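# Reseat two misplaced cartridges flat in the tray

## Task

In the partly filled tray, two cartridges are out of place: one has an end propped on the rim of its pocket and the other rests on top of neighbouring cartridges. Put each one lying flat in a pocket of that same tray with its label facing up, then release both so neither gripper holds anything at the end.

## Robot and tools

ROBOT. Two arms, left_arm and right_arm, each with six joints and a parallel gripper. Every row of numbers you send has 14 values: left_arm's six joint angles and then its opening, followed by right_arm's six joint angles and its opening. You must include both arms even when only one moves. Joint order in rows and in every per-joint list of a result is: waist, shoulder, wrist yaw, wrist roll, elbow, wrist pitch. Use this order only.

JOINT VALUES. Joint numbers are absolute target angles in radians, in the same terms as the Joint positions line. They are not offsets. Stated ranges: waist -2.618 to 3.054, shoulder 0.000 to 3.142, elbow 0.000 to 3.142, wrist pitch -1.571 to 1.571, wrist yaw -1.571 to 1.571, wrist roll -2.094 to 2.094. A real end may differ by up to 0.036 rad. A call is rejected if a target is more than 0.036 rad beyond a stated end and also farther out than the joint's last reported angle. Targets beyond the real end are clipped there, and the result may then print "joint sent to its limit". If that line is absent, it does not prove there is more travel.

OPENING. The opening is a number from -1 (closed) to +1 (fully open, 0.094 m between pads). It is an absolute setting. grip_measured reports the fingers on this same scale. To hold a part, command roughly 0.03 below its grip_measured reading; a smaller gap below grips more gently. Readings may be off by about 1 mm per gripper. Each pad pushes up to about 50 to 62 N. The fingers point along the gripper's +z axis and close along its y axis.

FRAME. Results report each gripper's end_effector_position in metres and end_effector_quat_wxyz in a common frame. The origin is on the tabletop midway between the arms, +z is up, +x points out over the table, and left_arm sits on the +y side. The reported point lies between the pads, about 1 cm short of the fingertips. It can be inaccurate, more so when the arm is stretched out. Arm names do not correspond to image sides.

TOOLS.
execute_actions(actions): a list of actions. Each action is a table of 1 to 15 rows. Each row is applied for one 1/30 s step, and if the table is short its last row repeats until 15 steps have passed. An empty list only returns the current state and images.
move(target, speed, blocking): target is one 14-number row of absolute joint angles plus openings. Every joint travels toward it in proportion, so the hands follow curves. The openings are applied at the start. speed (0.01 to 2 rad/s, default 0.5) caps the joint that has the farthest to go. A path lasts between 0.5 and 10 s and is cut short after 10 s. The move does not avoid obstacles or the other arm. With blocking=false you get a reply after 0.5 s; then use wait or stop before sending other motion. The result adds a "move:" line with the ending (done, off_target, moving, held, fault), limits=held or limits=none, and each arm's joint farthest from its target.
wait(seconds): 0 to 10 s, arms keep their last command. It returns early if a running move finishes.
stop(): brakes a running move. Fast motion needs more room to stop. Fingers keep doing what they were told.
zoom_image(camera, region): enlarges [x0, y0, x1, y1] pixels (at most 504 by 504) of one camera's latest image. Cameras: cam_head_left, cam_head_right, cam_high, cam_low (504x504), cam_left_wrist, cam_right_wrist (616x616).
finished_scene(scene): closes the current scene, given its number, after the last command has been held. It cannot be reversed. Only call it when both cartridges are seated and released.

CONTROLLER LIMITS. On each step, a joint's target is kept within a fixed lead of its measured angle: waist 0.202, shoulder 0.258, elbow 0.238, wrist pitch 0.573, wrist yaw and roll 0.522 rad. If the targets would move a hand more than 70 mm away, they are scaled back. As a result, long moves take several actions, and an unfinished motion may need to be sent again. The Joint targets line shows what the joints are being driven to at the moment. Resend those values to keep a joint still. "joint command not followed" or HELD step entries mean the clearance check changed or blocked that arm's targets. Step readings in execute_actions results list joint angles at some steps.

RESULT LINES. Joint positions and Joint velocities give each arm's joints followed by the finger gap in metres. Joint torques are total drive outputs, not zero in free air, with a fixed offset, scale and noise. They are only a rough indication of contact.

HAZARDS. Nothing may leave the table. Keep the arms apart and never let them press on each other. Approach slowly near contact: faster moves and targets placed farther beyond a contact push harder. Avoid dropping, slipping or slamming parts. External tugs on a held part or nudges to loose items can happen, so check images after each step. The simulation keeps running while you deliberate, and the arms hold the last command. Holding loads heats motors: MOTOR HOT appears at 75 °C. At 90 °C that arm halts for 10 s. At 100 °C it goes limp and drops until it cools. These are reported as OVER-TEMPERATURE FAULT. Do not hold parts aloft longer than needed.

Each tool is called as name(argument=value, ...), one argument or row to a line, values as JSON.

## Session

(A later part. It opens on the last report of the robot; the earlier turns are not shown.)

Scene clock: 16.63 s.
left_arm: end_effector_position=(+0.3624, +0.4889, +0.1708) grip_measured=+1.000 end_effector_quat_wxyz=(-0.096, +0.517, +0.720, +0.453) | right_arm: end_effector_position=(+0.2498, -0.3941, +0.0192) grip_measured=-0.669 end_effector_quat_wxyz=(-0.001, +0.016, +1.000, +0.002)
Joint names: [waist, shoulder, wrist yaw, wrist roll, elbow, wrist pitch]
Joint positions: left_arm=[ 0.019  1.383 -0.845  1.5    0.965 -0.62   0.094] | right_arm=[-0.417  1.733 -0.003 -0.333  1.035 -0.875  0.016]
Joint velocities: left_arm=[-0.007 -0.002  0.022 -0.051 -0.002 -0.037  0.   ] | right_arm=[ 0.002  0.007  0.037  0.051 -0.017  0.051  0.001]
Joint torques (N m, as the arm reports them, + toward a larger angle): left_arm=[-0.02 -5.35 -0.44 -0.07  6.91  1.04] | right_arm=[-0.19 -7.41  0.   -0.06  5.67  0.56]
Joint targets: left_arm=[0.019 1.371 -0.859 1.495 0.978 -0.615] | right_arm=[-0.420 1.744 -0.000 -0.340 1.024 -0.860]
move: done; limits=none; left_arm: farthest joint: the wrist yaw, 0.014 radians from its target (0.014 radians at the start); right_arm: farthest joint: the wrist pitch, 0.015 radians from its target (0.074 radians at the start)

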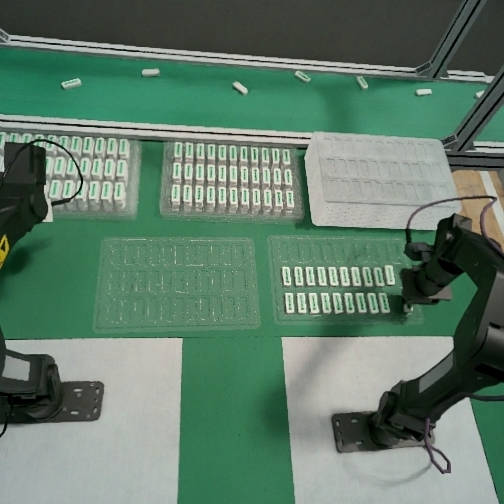

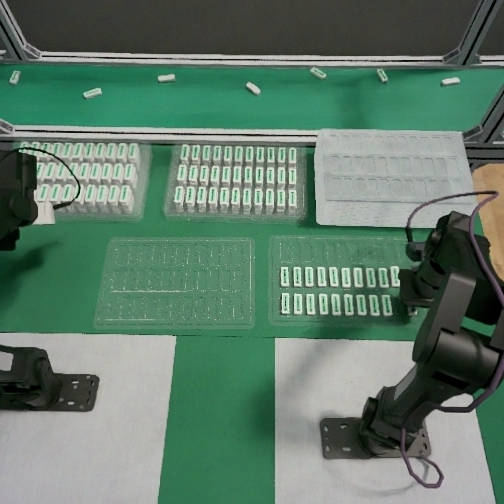

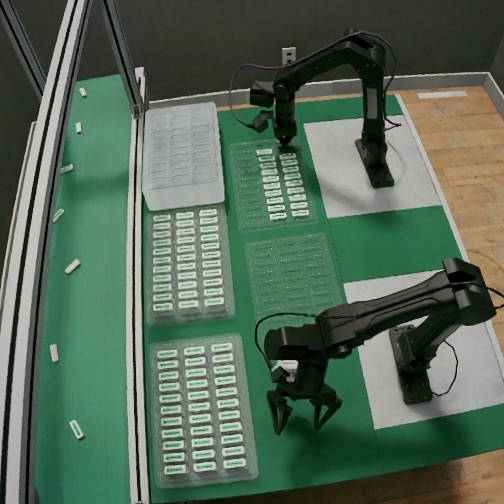

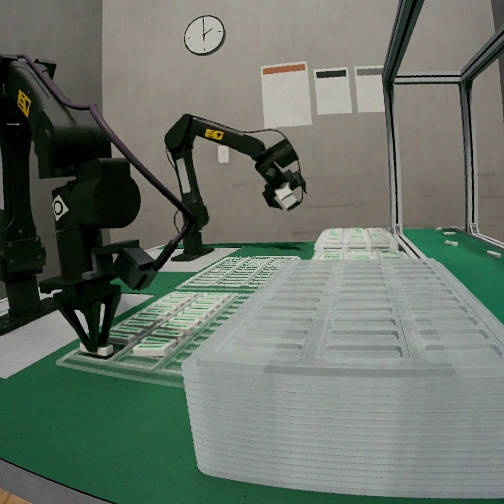

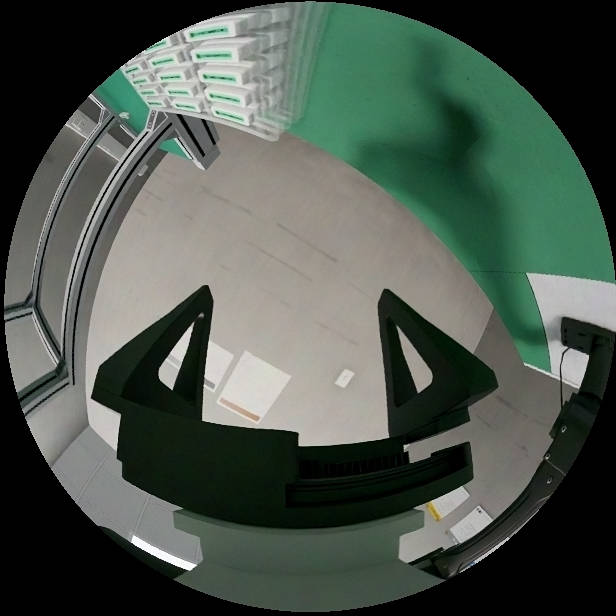

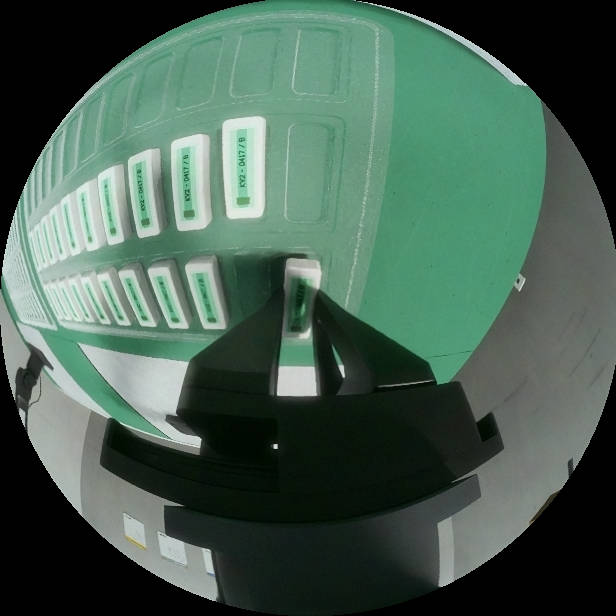

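move(
  target=[0.019,1.371,-0.859,1.495,0.978,-0.615,1,-0.42,1.762,0,-0.35,1.024,-0.852,-0.71],
  speed=0.05,
)

zoom_image(
  camera="cam_right_wrist",
  region=[200,180,400,380],
)

Scene clock: 18.10 s.
left_arm: end_effector_position=(+0.3624, +0.4889, +0.1708) grip_measured=+1.000 end_effector_quat_wxyz=(-0.096, +0.517, +0.720, +0.453) | right_arm: end_effector_position=(+0.2499, -0.3942, +0.0155) grip_measured=-0.669 end_effector_quat_wxyz=(-0.004, +0.011, +1.000, +0.003)
Joint names: [waist, shoulder, wrist yaw, wrist roll, elbow, wrist pitch]
Joint positions: left_arm=[ 0.019  1.383 -0.845  1.5    0.965 -0.62   0.094] | right_arm=[-0.417  1.747 -0.003 -0.342  1.035 -0.869  0.016]
Joint velocities: left_arm=[-0.007  0.002 -0.11  -0.007 -0.017  0.007  0.   ] | right_arm=[-0.007  0.012 -0.081 -0.066 -0.017 -0.037 -0.   ]
Joint torques (N m, as the arm reports them, + toward a larger angle): left_arm=[-0.03 -5.36 -0.45 -0.06  6.92  1.05] | right_arm=[-0.2  -7.11 -0.01 -0.04  5.61  0.55]
Joint targets: left_arm=[0.019 1.371 -0.859 1.495 0.978 -0.615] | right_arm=[-0.420 1.762 0.000 -0.350 1.024 -0.852]
move: done; limits=none; left_arm: farthest joint: the wrist yaw, 0.014 radians from its target (0.014 radians at the start); right_arm: farthest joint: the wrist pitch, 0.017 radians from its target (0.023 radians at the start)

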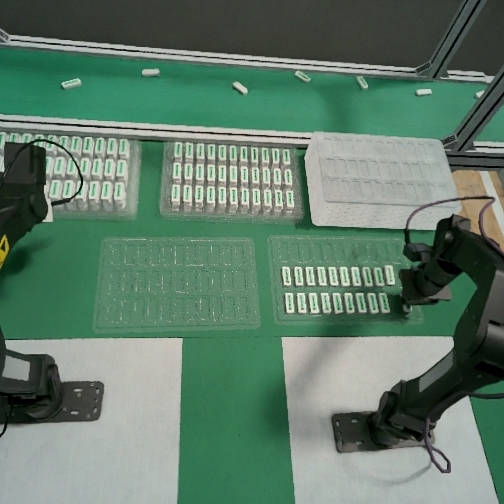

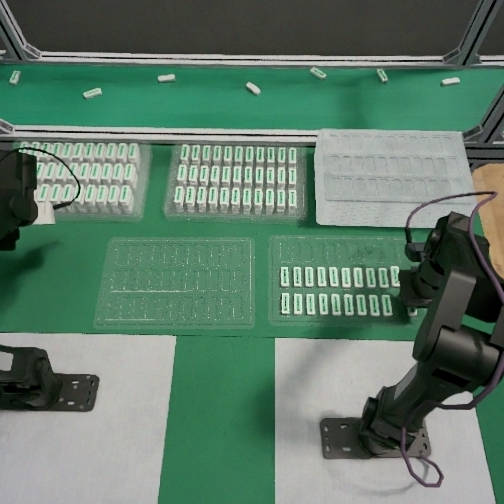

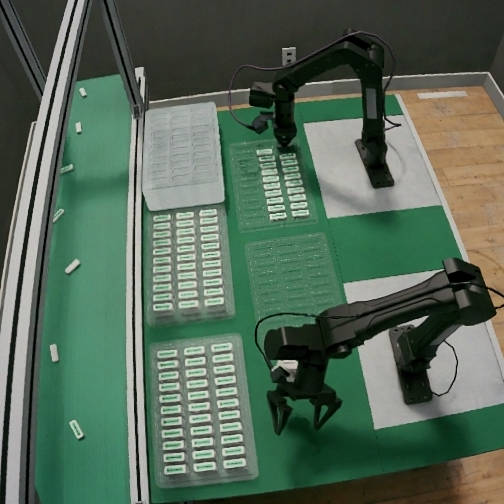

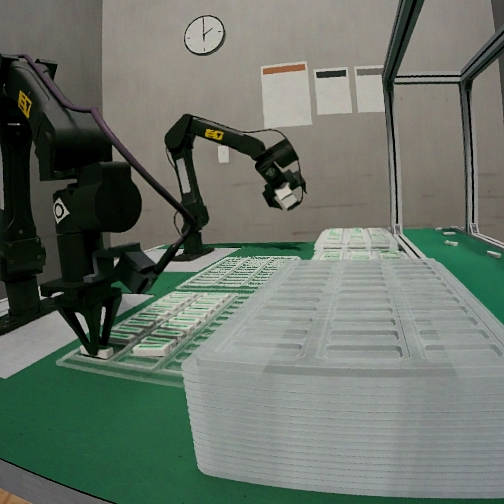

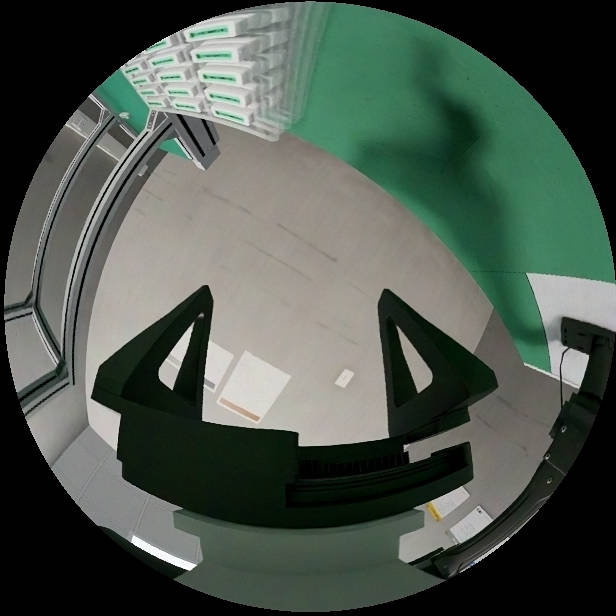

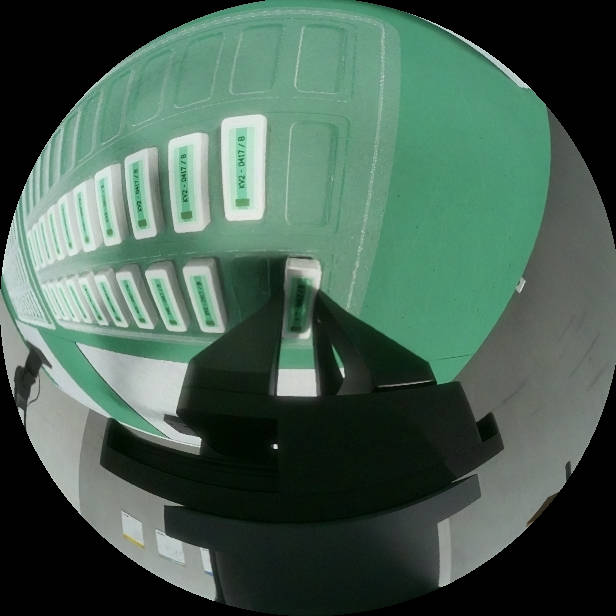

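Region (200, 180, 400, 380) of cam_right_wrist's 616x616 image, scaled by 2.520, with more detail than that image has.

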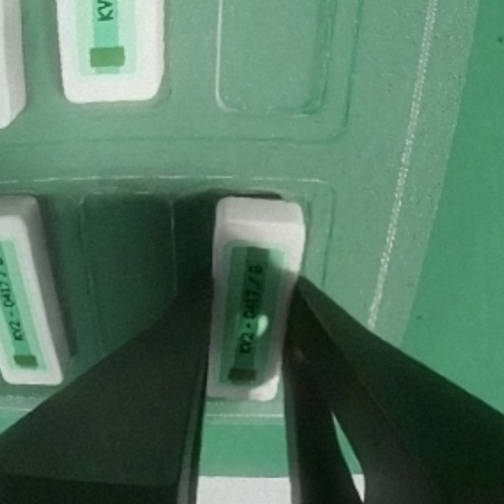

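move(
  target=[0.019,1.371,-0.859,1.495,0.978,-0.615,1,-0.42,1.772,0,-0.35,1.024,-0.85,-0.71],
  speed=0.05,
)

move(
  target=[0.019,1.371,-0.859,1.495,0.978,-0.615,1,-0.42,1.76,0,-0.35,1.03,-0.855,-0.45],
)

move(
  target=[0.019,1.371,-0.859,1.495,0.978,-0.615,1,-0.42,1.70,0,-0.35,1.17,-1.0,-0.45],
  speed=0.25,
)

move(
  target=[0.019,1.371,-0.859,1.495,0.978,-0.615,1,-0.254,2.0,0,-0.19,1.485,-0.93,-1],
  speed=0.4,
)

zoom_image(
  camera="cam_low",
  region=[50,280,230,400],
)

Scene clock: 19.93 s.
left_arm: end_effector_position=(+0.3624, +0.4889, +0.1708) grip_measured=+1.000 end_effector_quat_wxyz=(-0.096, +0.517, +0.720, +0.453) | right_arm: end_effector_position=(+0.2499, -0.3942, +0.0155) grip_measured=-0.669 end_effector_quat_wxyz=(-0.004, +0.011, +1.000, +0.003)
Joint names: [waist, shoulder, wrist yaw, wrist roll, elbow, wrist pitch]
Joint positions: left_arm=[ 0.019  1.383 -0.845  1.5    0.965 -0.62   0.094] | right_arm=[-0.417  1.747 -0.003 -0.343  1.035 -0.869  0.016]
Joint velocities: left_arm=[-0.017  0.017  0.007 -0.022  0.002 -0.007  0.   ] | right_arm=[ 0.002 -0.012 -0.007 -0.037 -0.002  0.022 -0.001]
Joint torques (N m, as the arm reports them, + toward a larger angle): left_arm=[-0.03 -5.35 -0.45 -0.06  6.91  1.04] | right_arm=[-0.24 -6.36 -0.01 -0.05  5.63  0.57]
Joint targets: left_arm=[0.019 1.371 -0.859 1.495 0.978 -0.615] | right_arm=[-0.420 1.772 -0.000 -0.350 1.024 -0.850]
move: off_target (right_arm); limits=none; left_arm: farthest joint: the wrist yaw, 0.014 radians from its target (0.014 radians at the start); right_arm: farthest joint: the shoulder, 0.025 radians from its target (0.025 radians at the start)

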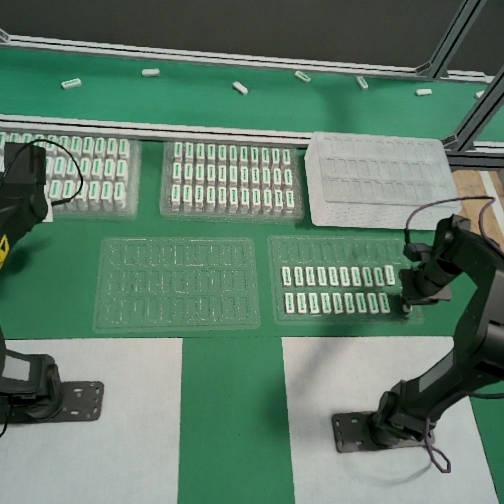

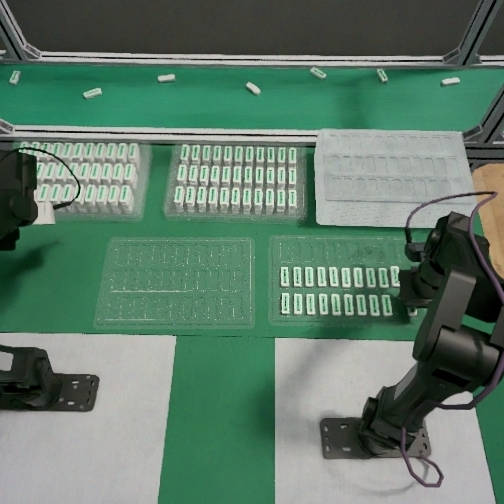

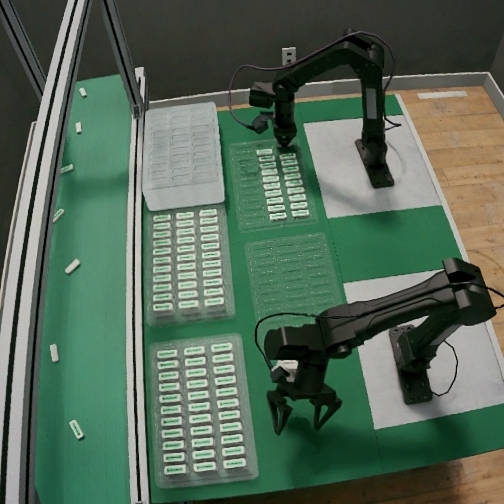

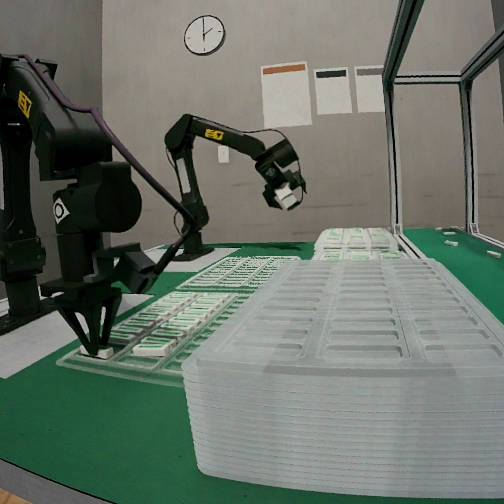

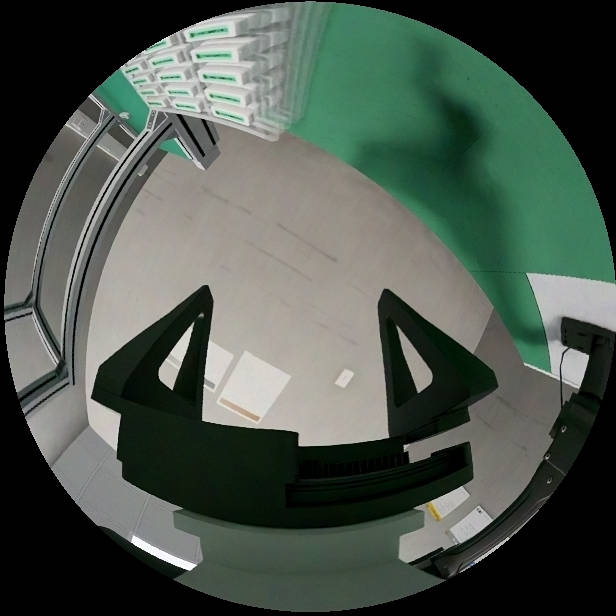

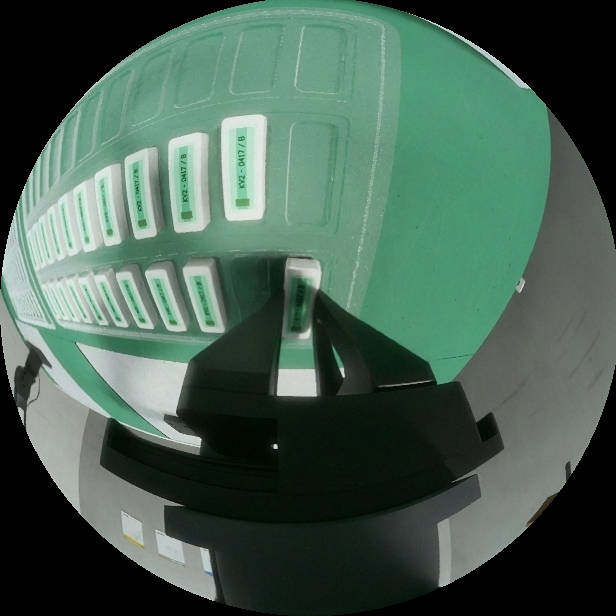

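Scene clock: 20.63 s.
left_arm: end_effector_position=(+0.3624, +0.4889, +0.1708) grip_measured=+1.000 end_effector_quat_wxyz=(-0.096, +0.517, +0.720, +0.453) | right_arm: end_effector_position=(+0.2499, -0.3942, +0.0155) grip_measured=-0.452 end_effector_quat_wxyz=(-0.004, +0.011, +1.000, +0.003)
Joint names: [waist, shoulder, wrist yaw, wrist roll, elbow, wrist pitch]
Joint positions: left_arm=[ 0.019  1.383 -0.845  1.5    0.965 -0.62   0.094] | right_arm=[-0.417  1.747 -0.003 -0.343  1.035 -0.869  0.026]
Joint velocities: left_arm=[-0.012 -0.007  0.066 -0.007 -0.002 -0.037  0.   ] | right_arm=[ 0.017 -0.007 -0.037  0.007 -0.002 -0.007 -0.001]
Joint torques (N m, as the arm reports them, + toward a larger angle): left_arm=[-0.01 -5.35 -0.43 -0.07  6.91  1.04] | right_arm=[-0.19 -7.33 -0.01 -0.06  6.14  0.52]
Joint targets: left_arm=[0.019 1.371 -0.859 1.495 0.978 -0.615] | right_arm=[-0.420 1.760 -0.000 -0.350 1.030 -0.855]
move: done; limits=none; left_arm: farthest joint: the wrist yaw, 0.014 radians from its target (0.014 radians at the start); right_arm: farthest joint: the wrist pitch, 0.014 radians from its target (0.014 radians at the start)

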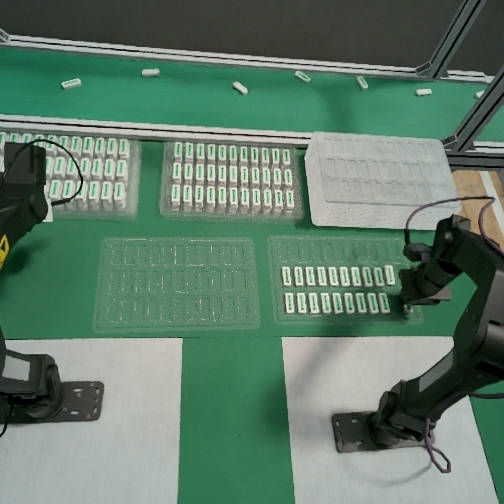

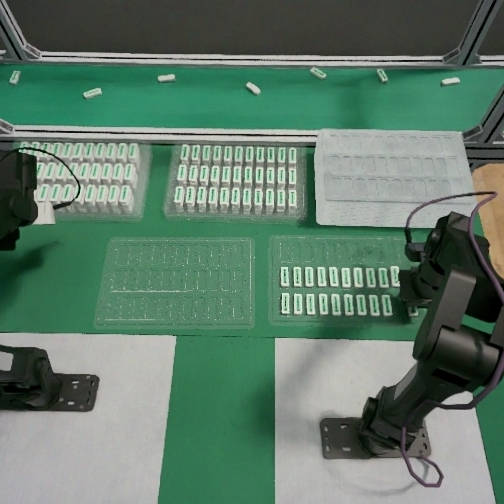

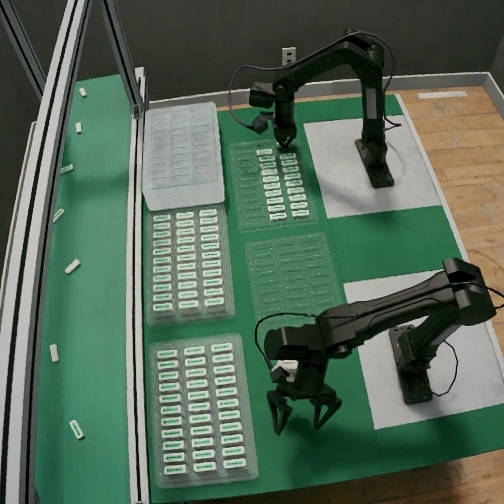

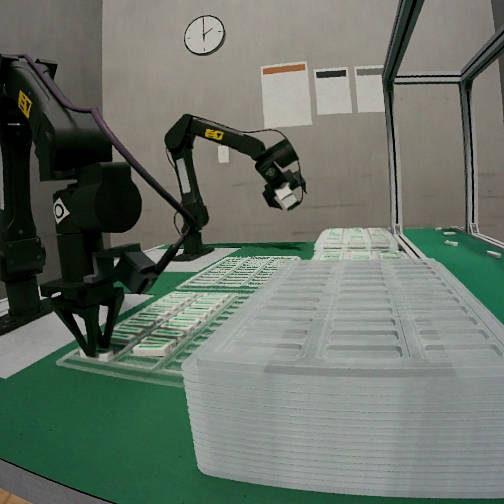

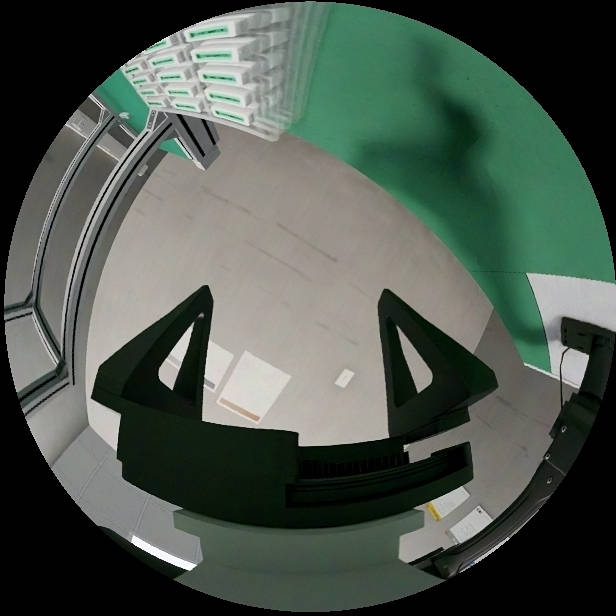

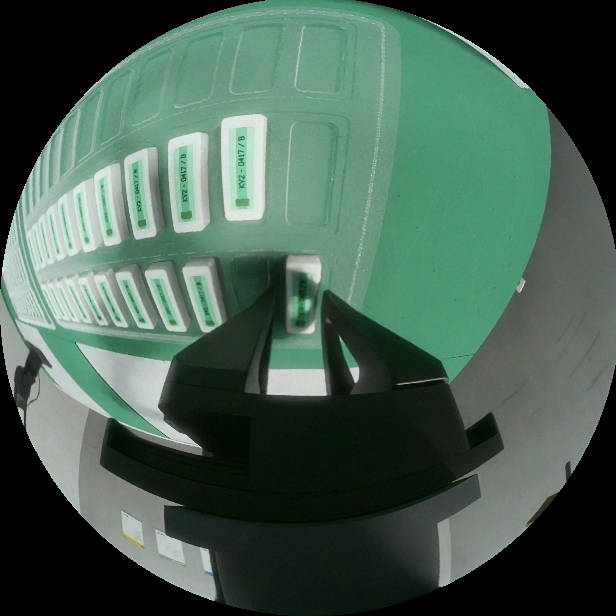

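Scene clock: 21.83 s.
left_arm: end_effector_position=(+0.3624, +0.4889, +0.1708) grip_measured=+1.000 end_effector_quat_wxyz=(-0.096, +0.517, +0.720, +0.453) | right_arm: end_effector_position=(+0.2618, -0.3987, +0.0503) grip_measured=-0.452 end_effector_quat_wxyz=(+0.007, +0.011, +1.000, -0.001)
Joint names: [waist, shoulder, wrist yaw, wrist roll, elbow, wrist pitch]
Joint positions: left_arm=[ 0.019  1.383 -0.845  1.5    0.965 -0.62   0.094] | right_arm=[-0.417  1.718 -0.003 -0.343  1.151 -0.99   0.026]
Joint velocities: left_arm=[-0.012  0.007 -0.081  0.007  0.007 -0.051  0.   ] | right_arm=[ 0.007 -0.002 -0.066  0.066 -0.017  0.037 -0.   ]
Joint torques (N m, as the arm reports them, + toward a larger angle): left_arm=[-0.02 -5.35 -0.45 -0.06  6.92  1.04] | right_arm=[-0.17 -9.96  0.   -0.05  8.69  0.34]
Joint targets: left_arm=[0.019 1.371 -0.859 1.495 0.978 -0.615] | right_arm=[-0.420 1.700 0.000 -0.350 1.170 -1.000]
move: done; limits=none; left_arm: farthest joint: the wrist yaw, 0.014 radians from its target (0.014 radians at the start); right_arm: farthest joint: the elbow, 0.019 radians from its target (0.135 radians at the start)

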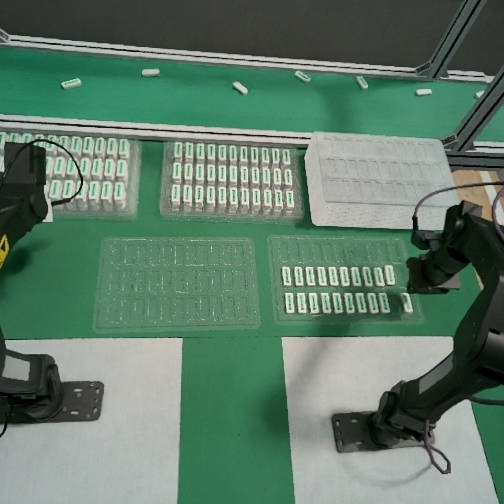

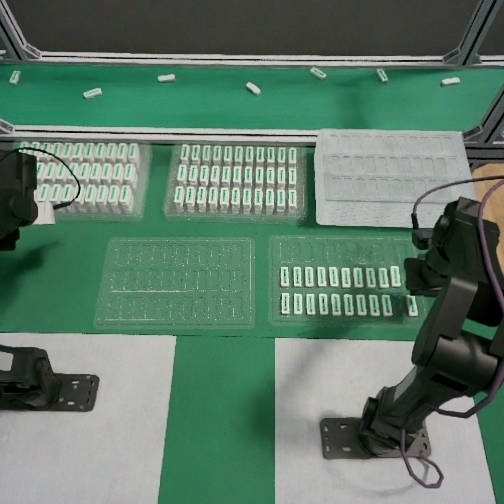

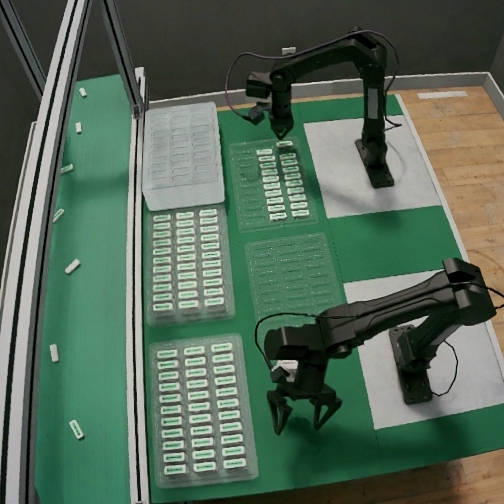

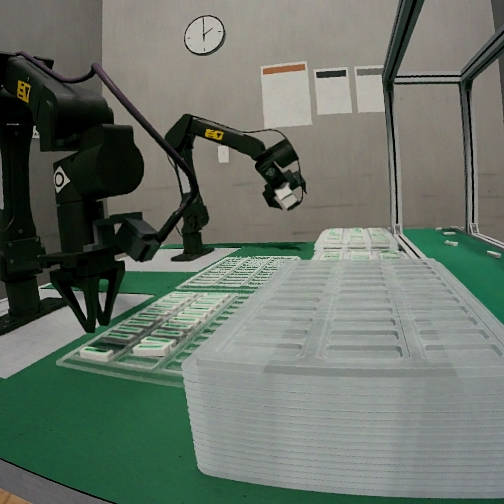

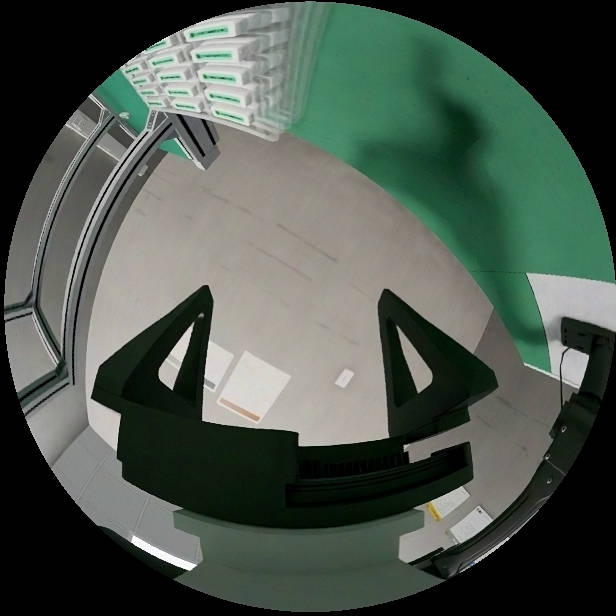

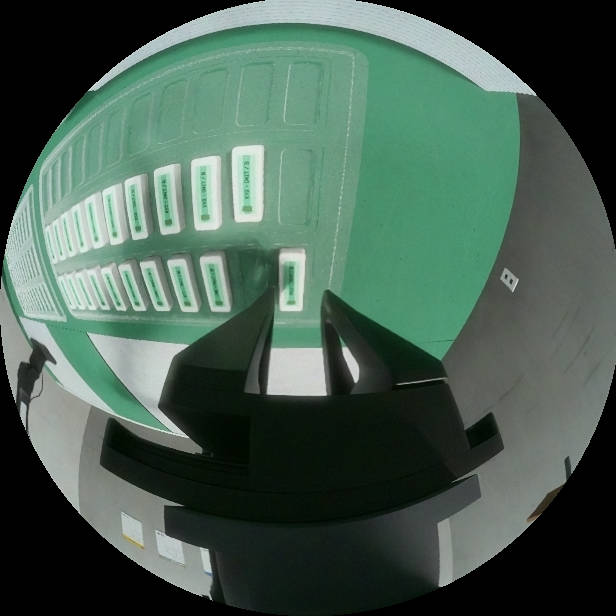

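Scene clock: 23.30 s.
left_arm: end_effector_position=(+0.3624, +0.4889, +0.1708) grip_measured=+1.000 end_effector_quat_wxyz=(-0.096, +0.517, +0.720, +0.453) | right_arm: end_effector_position=(+0.3665, -0.3722, +0.0404) grip_measured=-0.980 end_effector_quat_wxyz=(+0.050, +0.004, +0.999, -0.009)
Joint names: [waist, shoulder, wrist yaw, wrist roll, elbow, wrist pitch]
Joint positions: left_arm=[ 0.019  1.383 -0.845  1.5    0.965 -0.62   0.094] | right_arm=[-0.259  1.991 -0.003 -0.198  1.462 -0.94   0.001]
Joint velocities: left_arm=[-0.027  0.002 -0.007 -0.037 -0.007  0.022  0.   ] | right_arm=[ 0.002 -0.012  0.022  0.022 -0.012 -0.007 -0.   ]
Joint torques (N m, as the arm reports them, + toward a larger angle): left_arm=[-0.02 -5.37 -0.44 -0.07  6.91  1.04] | right_arm=[  0.43 -10.89   0.     0.09   9.33   0.67]
Joint targets: left_arm=[0.019 1.371 -0.859 1.495 0.978 -0.615] | right_arm=[-0.254 2.000 -0.000 -0.190 1.485 -0.930]
move: off_target (right_arm); limits=none; left_arm: farthest joint: the wrist yaw, 0.014 radians from its target (0.014 radians at the start); right_arm: farthest joint: the elbow, 0.023 radians from its target (0.334 radians at the start)

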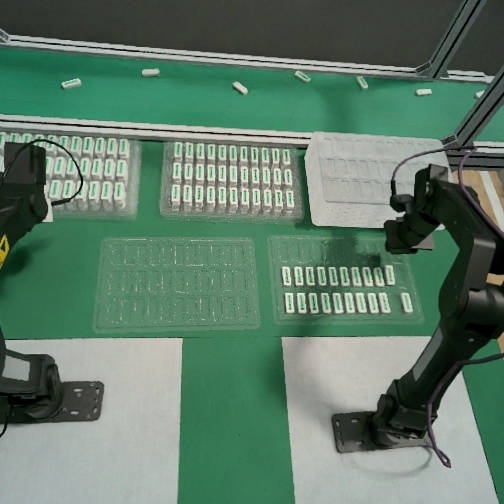

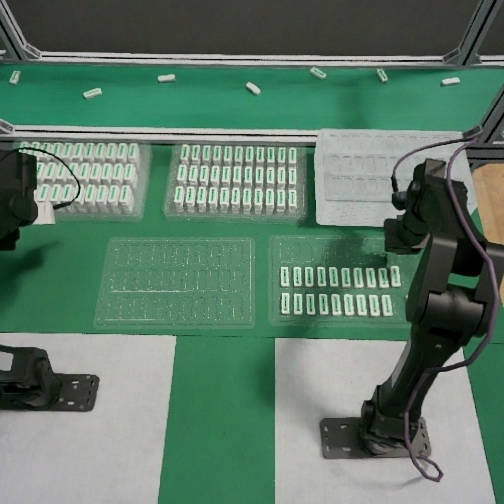

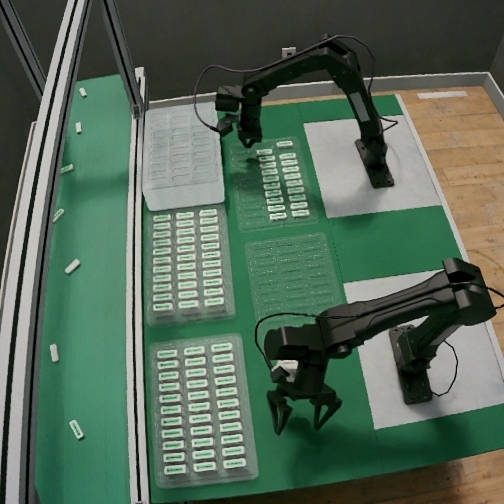

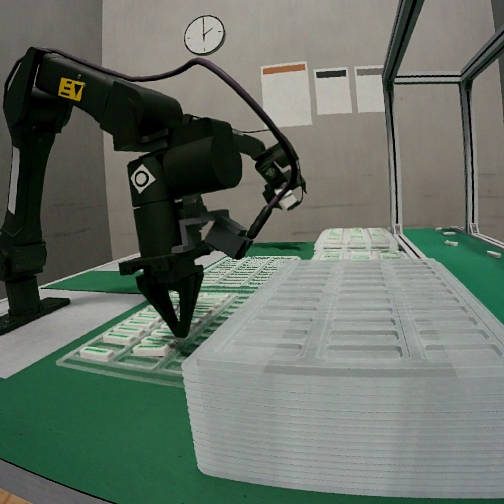

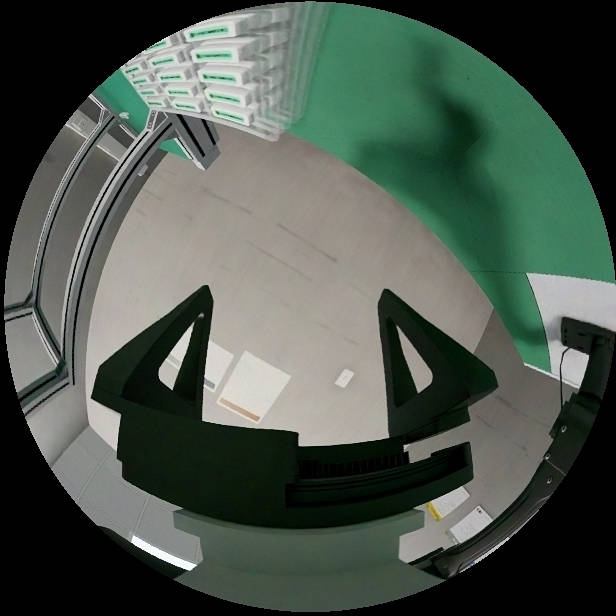

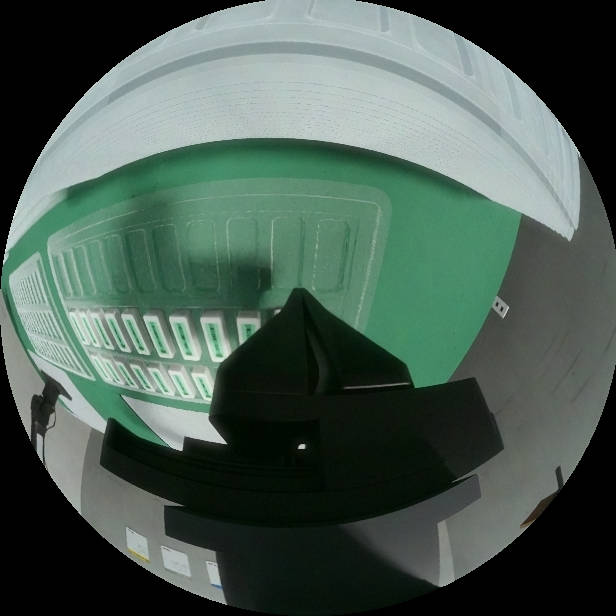

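Region (50, 280, 230, 400) of cam_low's 504x504 image, scaled by 2.800, with more detail than that image has.

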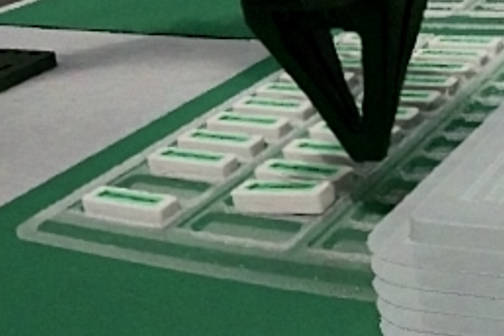

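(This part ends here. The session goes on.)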